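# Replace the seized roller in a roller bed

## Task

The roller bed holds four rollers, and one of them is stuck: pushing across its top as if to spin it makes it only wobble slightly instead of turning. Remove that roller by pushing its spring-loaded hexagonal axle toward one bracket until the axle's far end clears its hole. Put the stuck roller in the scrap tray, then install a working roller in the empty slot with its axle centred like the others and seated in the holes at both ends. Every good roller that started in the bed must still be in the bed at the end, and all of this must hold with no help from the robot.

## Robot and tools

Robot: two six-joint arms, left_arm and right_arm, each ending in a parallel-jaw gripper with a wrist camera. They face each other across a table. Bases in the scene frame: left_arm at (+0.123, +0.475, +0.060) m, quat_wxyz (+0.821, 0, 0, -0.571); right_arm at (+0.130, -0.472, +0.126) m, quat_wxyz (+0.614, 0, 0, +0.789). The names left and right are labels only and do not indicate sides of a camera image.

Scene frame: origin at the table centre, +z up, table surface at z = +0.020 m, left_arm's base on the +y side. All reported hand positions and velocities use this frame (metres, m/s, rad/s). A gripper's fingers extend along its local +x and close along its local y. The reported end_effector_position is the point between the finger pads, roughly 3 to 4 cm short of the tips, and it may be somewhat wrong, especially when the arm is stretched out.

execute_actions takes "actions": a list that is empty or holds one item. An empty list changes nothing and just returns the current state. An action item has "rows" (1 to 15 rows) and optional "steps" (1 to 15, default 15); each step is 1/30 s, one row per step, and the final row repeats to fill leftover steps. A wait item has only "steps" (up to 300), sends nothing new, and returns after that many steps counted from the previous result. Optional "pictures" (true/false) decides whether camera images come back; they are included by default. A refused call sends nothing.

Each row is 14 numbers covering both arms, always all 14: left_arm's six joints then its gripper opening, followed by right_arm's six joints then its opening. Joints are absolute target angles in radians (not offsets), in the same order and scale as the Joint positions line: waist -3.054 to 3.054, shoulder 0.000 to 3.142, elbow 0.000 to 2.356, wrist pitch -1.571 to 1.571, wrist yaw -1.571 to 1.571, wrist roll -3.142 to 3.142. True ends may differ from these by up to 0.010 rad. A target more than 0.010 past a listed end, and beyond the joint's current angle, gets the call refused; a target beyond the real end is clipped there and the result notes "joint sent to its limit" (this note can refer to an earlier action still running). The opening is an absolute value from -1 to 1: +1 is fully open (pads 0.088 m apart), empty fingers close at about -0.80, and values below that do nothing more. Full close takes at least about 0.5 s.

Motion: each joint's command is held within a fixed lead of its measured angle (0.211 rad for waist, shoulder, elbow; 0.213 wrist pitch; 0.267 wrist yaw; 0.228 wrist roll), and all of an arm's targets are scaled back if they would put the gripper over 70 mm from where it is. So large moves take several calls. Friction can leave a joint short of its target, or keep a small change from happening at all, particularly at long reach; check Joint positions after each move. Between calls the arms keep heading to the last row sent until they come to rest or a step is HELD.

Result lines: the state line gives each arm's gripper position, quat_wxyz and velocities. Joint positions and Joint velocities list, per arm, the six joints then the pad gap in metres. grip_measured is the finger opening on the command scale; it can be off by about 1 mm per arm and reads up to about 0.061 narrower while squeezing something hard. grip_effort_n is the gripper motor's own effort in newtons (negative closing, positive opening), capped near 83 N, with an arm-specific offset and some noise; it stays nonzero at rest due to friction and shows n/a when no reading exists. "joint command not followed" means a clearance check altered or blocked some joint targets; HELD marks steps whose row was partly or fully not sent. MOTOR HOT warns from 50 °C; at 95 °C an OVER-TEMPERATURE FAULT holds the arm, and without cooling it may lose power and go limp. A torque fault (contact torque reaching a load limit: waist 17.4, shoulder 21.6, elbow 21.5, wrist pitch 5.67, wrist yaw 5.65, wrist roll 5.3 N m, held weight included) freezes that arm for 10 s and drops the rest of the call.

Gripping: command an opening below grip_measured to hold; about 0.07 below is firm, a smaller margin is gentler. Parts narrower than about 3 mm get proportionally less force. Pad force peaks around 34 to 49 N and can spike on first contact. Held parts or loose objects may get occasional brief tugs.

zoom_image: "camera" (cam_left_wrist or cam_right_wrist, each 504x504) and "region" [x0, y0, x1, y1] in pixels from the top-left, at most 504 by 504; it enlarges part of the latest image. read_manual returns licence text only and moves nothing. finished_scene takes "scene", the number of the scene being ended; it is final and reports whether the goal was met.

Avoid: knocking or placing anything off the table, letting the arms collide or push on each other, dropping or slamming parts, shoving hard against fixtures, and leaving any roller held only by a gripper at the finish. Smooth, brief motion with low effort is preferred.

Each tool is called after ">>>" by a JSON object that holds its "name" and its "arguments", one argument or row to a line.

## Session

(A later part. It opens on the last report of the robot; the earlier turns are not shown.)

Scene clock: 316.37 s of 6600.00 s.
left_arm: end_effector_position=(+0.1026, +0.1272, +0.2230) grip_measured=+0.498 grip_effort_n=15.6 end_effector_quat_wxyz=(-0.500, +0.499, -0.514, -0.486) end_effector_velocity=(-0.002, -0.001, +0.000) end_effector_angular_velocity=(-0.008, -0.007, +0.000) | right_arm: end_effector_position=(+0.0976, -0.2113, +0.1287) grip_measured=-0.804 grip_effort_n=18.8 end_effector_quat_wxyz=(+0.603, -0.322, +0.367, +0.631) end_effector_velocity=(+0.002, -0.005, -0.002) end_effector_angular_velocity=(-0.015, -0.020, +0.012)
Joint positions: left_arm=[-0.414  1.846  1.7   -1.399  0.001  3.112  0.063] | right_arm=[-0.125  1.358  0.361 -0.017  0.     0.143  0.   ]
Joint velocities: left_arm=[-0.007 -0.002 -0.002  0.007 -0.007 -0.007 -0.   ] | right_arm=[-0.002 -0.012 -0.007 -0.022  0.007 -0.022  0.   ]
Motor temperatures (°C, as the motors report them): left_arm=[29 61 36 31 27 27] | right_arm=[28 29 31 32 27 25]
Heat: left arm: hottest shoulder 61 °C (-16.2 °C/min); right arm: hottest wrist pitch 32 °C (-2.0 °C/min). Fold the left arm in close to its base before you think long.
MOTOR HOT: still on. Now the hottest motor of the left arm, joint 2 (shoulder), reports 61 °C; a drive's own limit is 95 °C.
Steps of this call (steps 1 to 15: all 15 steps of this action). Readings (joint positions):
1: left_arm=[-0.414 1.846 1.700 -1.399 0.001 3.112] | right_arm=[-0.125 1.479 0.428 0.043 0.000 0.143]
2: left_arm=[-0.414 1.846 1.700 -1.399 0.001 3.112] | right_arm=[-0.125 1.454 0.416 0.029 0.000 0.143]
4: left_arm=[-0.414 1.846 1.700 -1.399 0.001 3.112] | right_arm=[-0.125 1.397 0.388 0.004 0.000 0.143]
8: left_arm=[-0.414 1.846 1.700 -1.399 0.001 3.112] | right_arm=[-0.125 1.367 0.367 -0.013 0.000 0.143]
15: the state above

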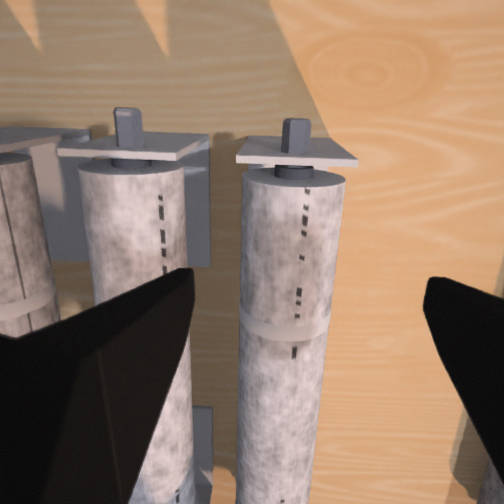

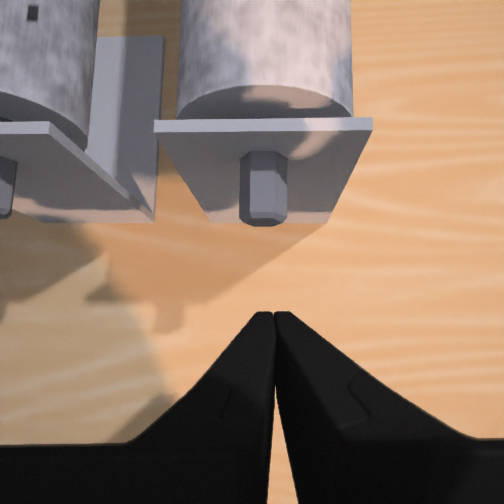

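Push more firmly.

>>> {"name": "execute_actions", "arguments": {
  "actions": [
    {"rows":[[-0.412,1.85,1.7,-1.4,0,3.11,0.5,-0.127,1.475,0.435,0.05,0,0.14,-0.85]]}
  ],
  "pictures": false
}}

>>> {"name": "execute_actions", "arguments": {
  "actions": [
    {"rows":[[-0.412,1.85,1.7,-1.4,0,3.11,0.5,-0.127,1.5,0.47,0.065,0,0.14,-0.85]]}
  ],
  "pictures": false
}}

>>> {"name": "execute_actions", "arguments": {
  "actions": [
    {"rows":[[-0.412,1.85,1.7,-1.4,0,3.11,0.5,-0.124,1.35,0.35,-0.02,0,0.14,-0.8]]}
  ]
}}

Scene clock: 319.90 s of 6600.00 s.
left_arm: end_effector_position=(+0.1026, +0.1272, +0.2230) grip_measured=+0.498 grip_effort_n=16.0 end_effector_quat_wxyz=(-0.500, +0.499, -0.514, -0.486) end_effector_velocity=(+0.000, +0.003, -0.001) end_effector_angular_velocity=(+0.012, -0.008, -0.010) | right_arm: end_effector_position=(+0.0949, -0.1894, +0.1253) grip_measured=-0.809 grip_effort_n=-83.5 end_effector_quat_wxyz=(+0.605, -0.318, +0.364, +0.633) end_effector_velocity=(-0.001, +0.001, -0.000) end_effector_angular_velocity=(+0.003, -0.005, +0.020)
Joint positions: left_arm=[-0.414  1.846  1.7   -1.399  0.001  3.112  0.063] | right_arm=[-0.125  1.47   0.421  0.046  0.     0.143  0.   ]
Joint velocities: left_arm=[-0.002 -0.002 -0.007 -0.007 -0.007  0.007 -0.   ] | right_arm=[-0.002  0.007  0.002  0.007 -0.007 -0.022  0.   ]
Motor temperatures (°C, as the motors report them): left_arm=[29 60 36 30 27 27] | right_arm=[28 29 31 32 27 25]
Heat: left arm: hottest shoulder 60 °C (-17.0 °C/min); right arm: hottest wrist pitch 32 °C (-2.0 °C/min). Fold the left arm in close to its base before you think long.
MOTOR HOT: still on. Now the hottest motor of the left arm, joint 2 (shoulder), reports 60 °C; a drive's own limit is 95 °C.
Steps of this call (steps 1 to 15: the robot went on to your last target; steps 16 to 90: nothing new was sent; then 0.03 s passed at rest; steps 91 to 105: all 15 steps of this action). Readings (joint positions):
91: left_arm=[-0.414 1.846 1.700 -1.399 0.001 3.112] | right_arm=[-0.125 1.369 0.364 -0.014 0.000 0.143]
92: left_arm=[-0.414 1.846 1.700 -1.399 0.001 3.112] | right_arm=[-0.125 1.394 0.374 0.004 0.000 0.143]
94: left_arm=[-0.414 1.846 1.700 -1.399 0.001 3.112] | right_arm=[-0.125 1.438 0.398 0.026 0.000 0.143]
98: left_arm=[-0.414 1.846 1.700 -1.399 0.001 3.112] | right_arm=[-0.125 1.461 0.418 0.042 0.000 0.143]
105: the state above

Scene clock: 320.40 s of 6600.00 s.
left_arm: end_effector_position=(+0.1026, +0.1272, +0.2230) grip_measured=+0.498 grip_effort_n=16.0 end_effector_quat_wxyz=(-0.500, +0.499, -0.514, -0.486) end_effector_velocity=(+0.005, -0.002, -0.001) end_effector_angular_velocity=(-0.005, -0.036, +0.006) | right_arm: end_effector_position=(+0.0943, -0.1835, +0.1253) grip_measured=-0.809 grip_effort_n=-83.5 end_effector_quat_wxyz=(+0.605, -0.318, +0.364, +0.633) end_effector_velocity=(+0.001, -0.004, -0.001) end_effector_angular_velocity=(-0.016, -0.012, +0.005)
Joint positions: left_arm=[-0.414  1.846  1.7   -1.399  0.001  3.112  0.063] | right_arm=[-0.125  1.495  0.441  0.051  0.001  0.143  0.   ]
Joint velocities: left_arm=[-0.002  0.002 -0.002  0.007 -0.037 -0.007 -0.   ] | right_arm=[ 0.002 -0.007 -0.002 -0.022  0.007 -0.007  0.   ]
Motor temperatures (°C, as the motors report them): left_arm=[29 60 36 30 27 27] | right_arm=[28 29 31 32 27 25]
Heat: left arm: hottest shoulder 60 °C (-16.4 °C/min); right arm: hottest wrist pitch 32 °C (-2.0 °C/min). Fold the left arm in close to its base before you think long.
MOTOR HOT: still on. Now the hottest motor of the left arm, joint 2 (shoulder), reports 60 °C; a drive's own limit is 95 °C.
Steps of this call (steps 1 to 15: all 15 steps of this action). Readings (joint positions):
1: left_arm=[-0.414 1.846 1.700 -1.399 0.001 3.112] | right_arm=[-0.125 1.473 0.424 0.047 0.000 0.143]
2: left_arm=[-0.414 1.846 1.700 -1.399 0.001 3.112] | right_arm=[-0.125 1.479 0.430 0.047 0.000 0.143]
4: left_arm=[-0.414 1.846 1.700 -1.399 0.001 3.112] | right_arm=[-0.125 1.489 0.438 0.050 0.000 0.143]
8: left_arm=[-0.414 1.846 1.700 -1.399 0.001 3.112] | right_arm=[-0.125 1.494 0.441 0.051 0.001 0.143]
15: the state above

Scene clock: 320.90 s of 6600.00 s.
left_arm: end_effector_position=(+0.1026, +0.1272, +0.2230) grip_measured=+0.498 grip_effort_n=16.0 end_effector_quat_wxyz=(-0.500, +0.499, -0.514, -0.486) end_effector_velocity=(+0.000, +0.003, -0.001) end_effector_angular_velocity=(+0.012, -0.008, +0.005) | right_arm: end_effector_position=(+0.0977, -0.2113, +0.1287) grip_measured=-0.804 grip_effort_n=18.8 end_effector_quat_wxyz=(+0.603, -0.322, +0.367, +0.630) end_effector_velocity=(+0.002, -0.003, +0.001) end_effector_angular_velocity=(-0.007, -0.003, -0.013)
Joint positions: left_arm=[-0.414  1.846  1.7   -1.399  0.001  3.112  0.063] | right_arm=[-0.125  1.358  0.361 -0.017  0.     0.143  0.   ]
Joint velocities: left_arm=[-0.002 -0.002 -0.007 -0.007 -0.007 -0.007 -0.   ] | right_arm=[-0.002 -0.017 -0.002 -0.022  0.007  0.007  0.   ]
Motor temperatures (°C, as the motors report them): left_arm=[29 60 36 30 27 27] | right_arm=[28 29 31 32 27 25]
Heat: left arm: hottest shoulder 60 °C (-16.2 °C/min); right arm: hottest wrist pitch 32 °C (-2.0 °C/min). Fold the left arm in close to its base before you think long.
MOTOR HOT: still on. Now the hottest motor of the left arm, joint 2 (shoulder), reports 60 °C; a drive's own limit is 95 °C.
Steps of this call (steps 1 to 15: all 15 steps of this action). Readings (joint positions):
1: left_arm=[-0.414 1.846 1.700 -1.399 0.001 3.112] | right_arm=[-0.125 1.483 0.435 0.049 0.000 0.143]
2: left_arm=[-0.414 1.846 1.700 -1.399 0.001 3.112] | right_arm=[-0.125 1.455 0.421 0.036 0.000 0.143]
4: left_arm=[-0.414 1.846 1.700 -1.399 0.001 3.112] | right_arm=[-0.125 1.398 0.393 0.008 0.000 0.143]
8: left_arm=[-0.414 1.846 1.700 -1.399 0.001 3.112] | right_arm=[-0.125 1.368 0.367 -0.013 0.000 0.143]
15: the state above

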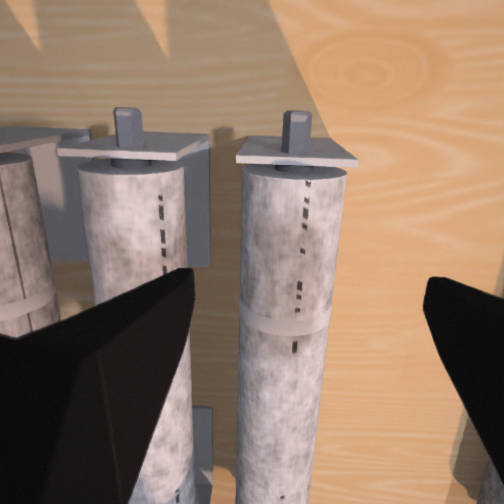

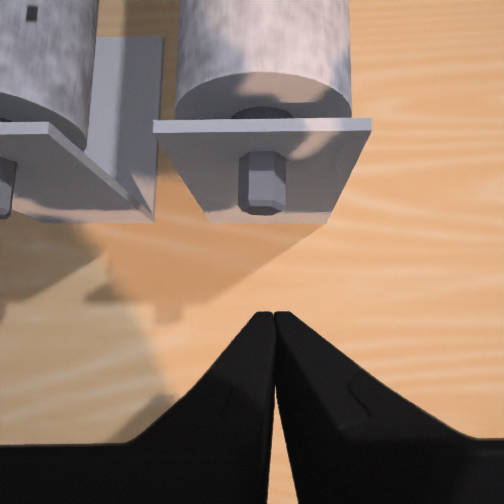

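Within end play.

>>> {"name": "finished_scene", "arguments": {
  "scene": 1
}}

The scene is finished: the task was done.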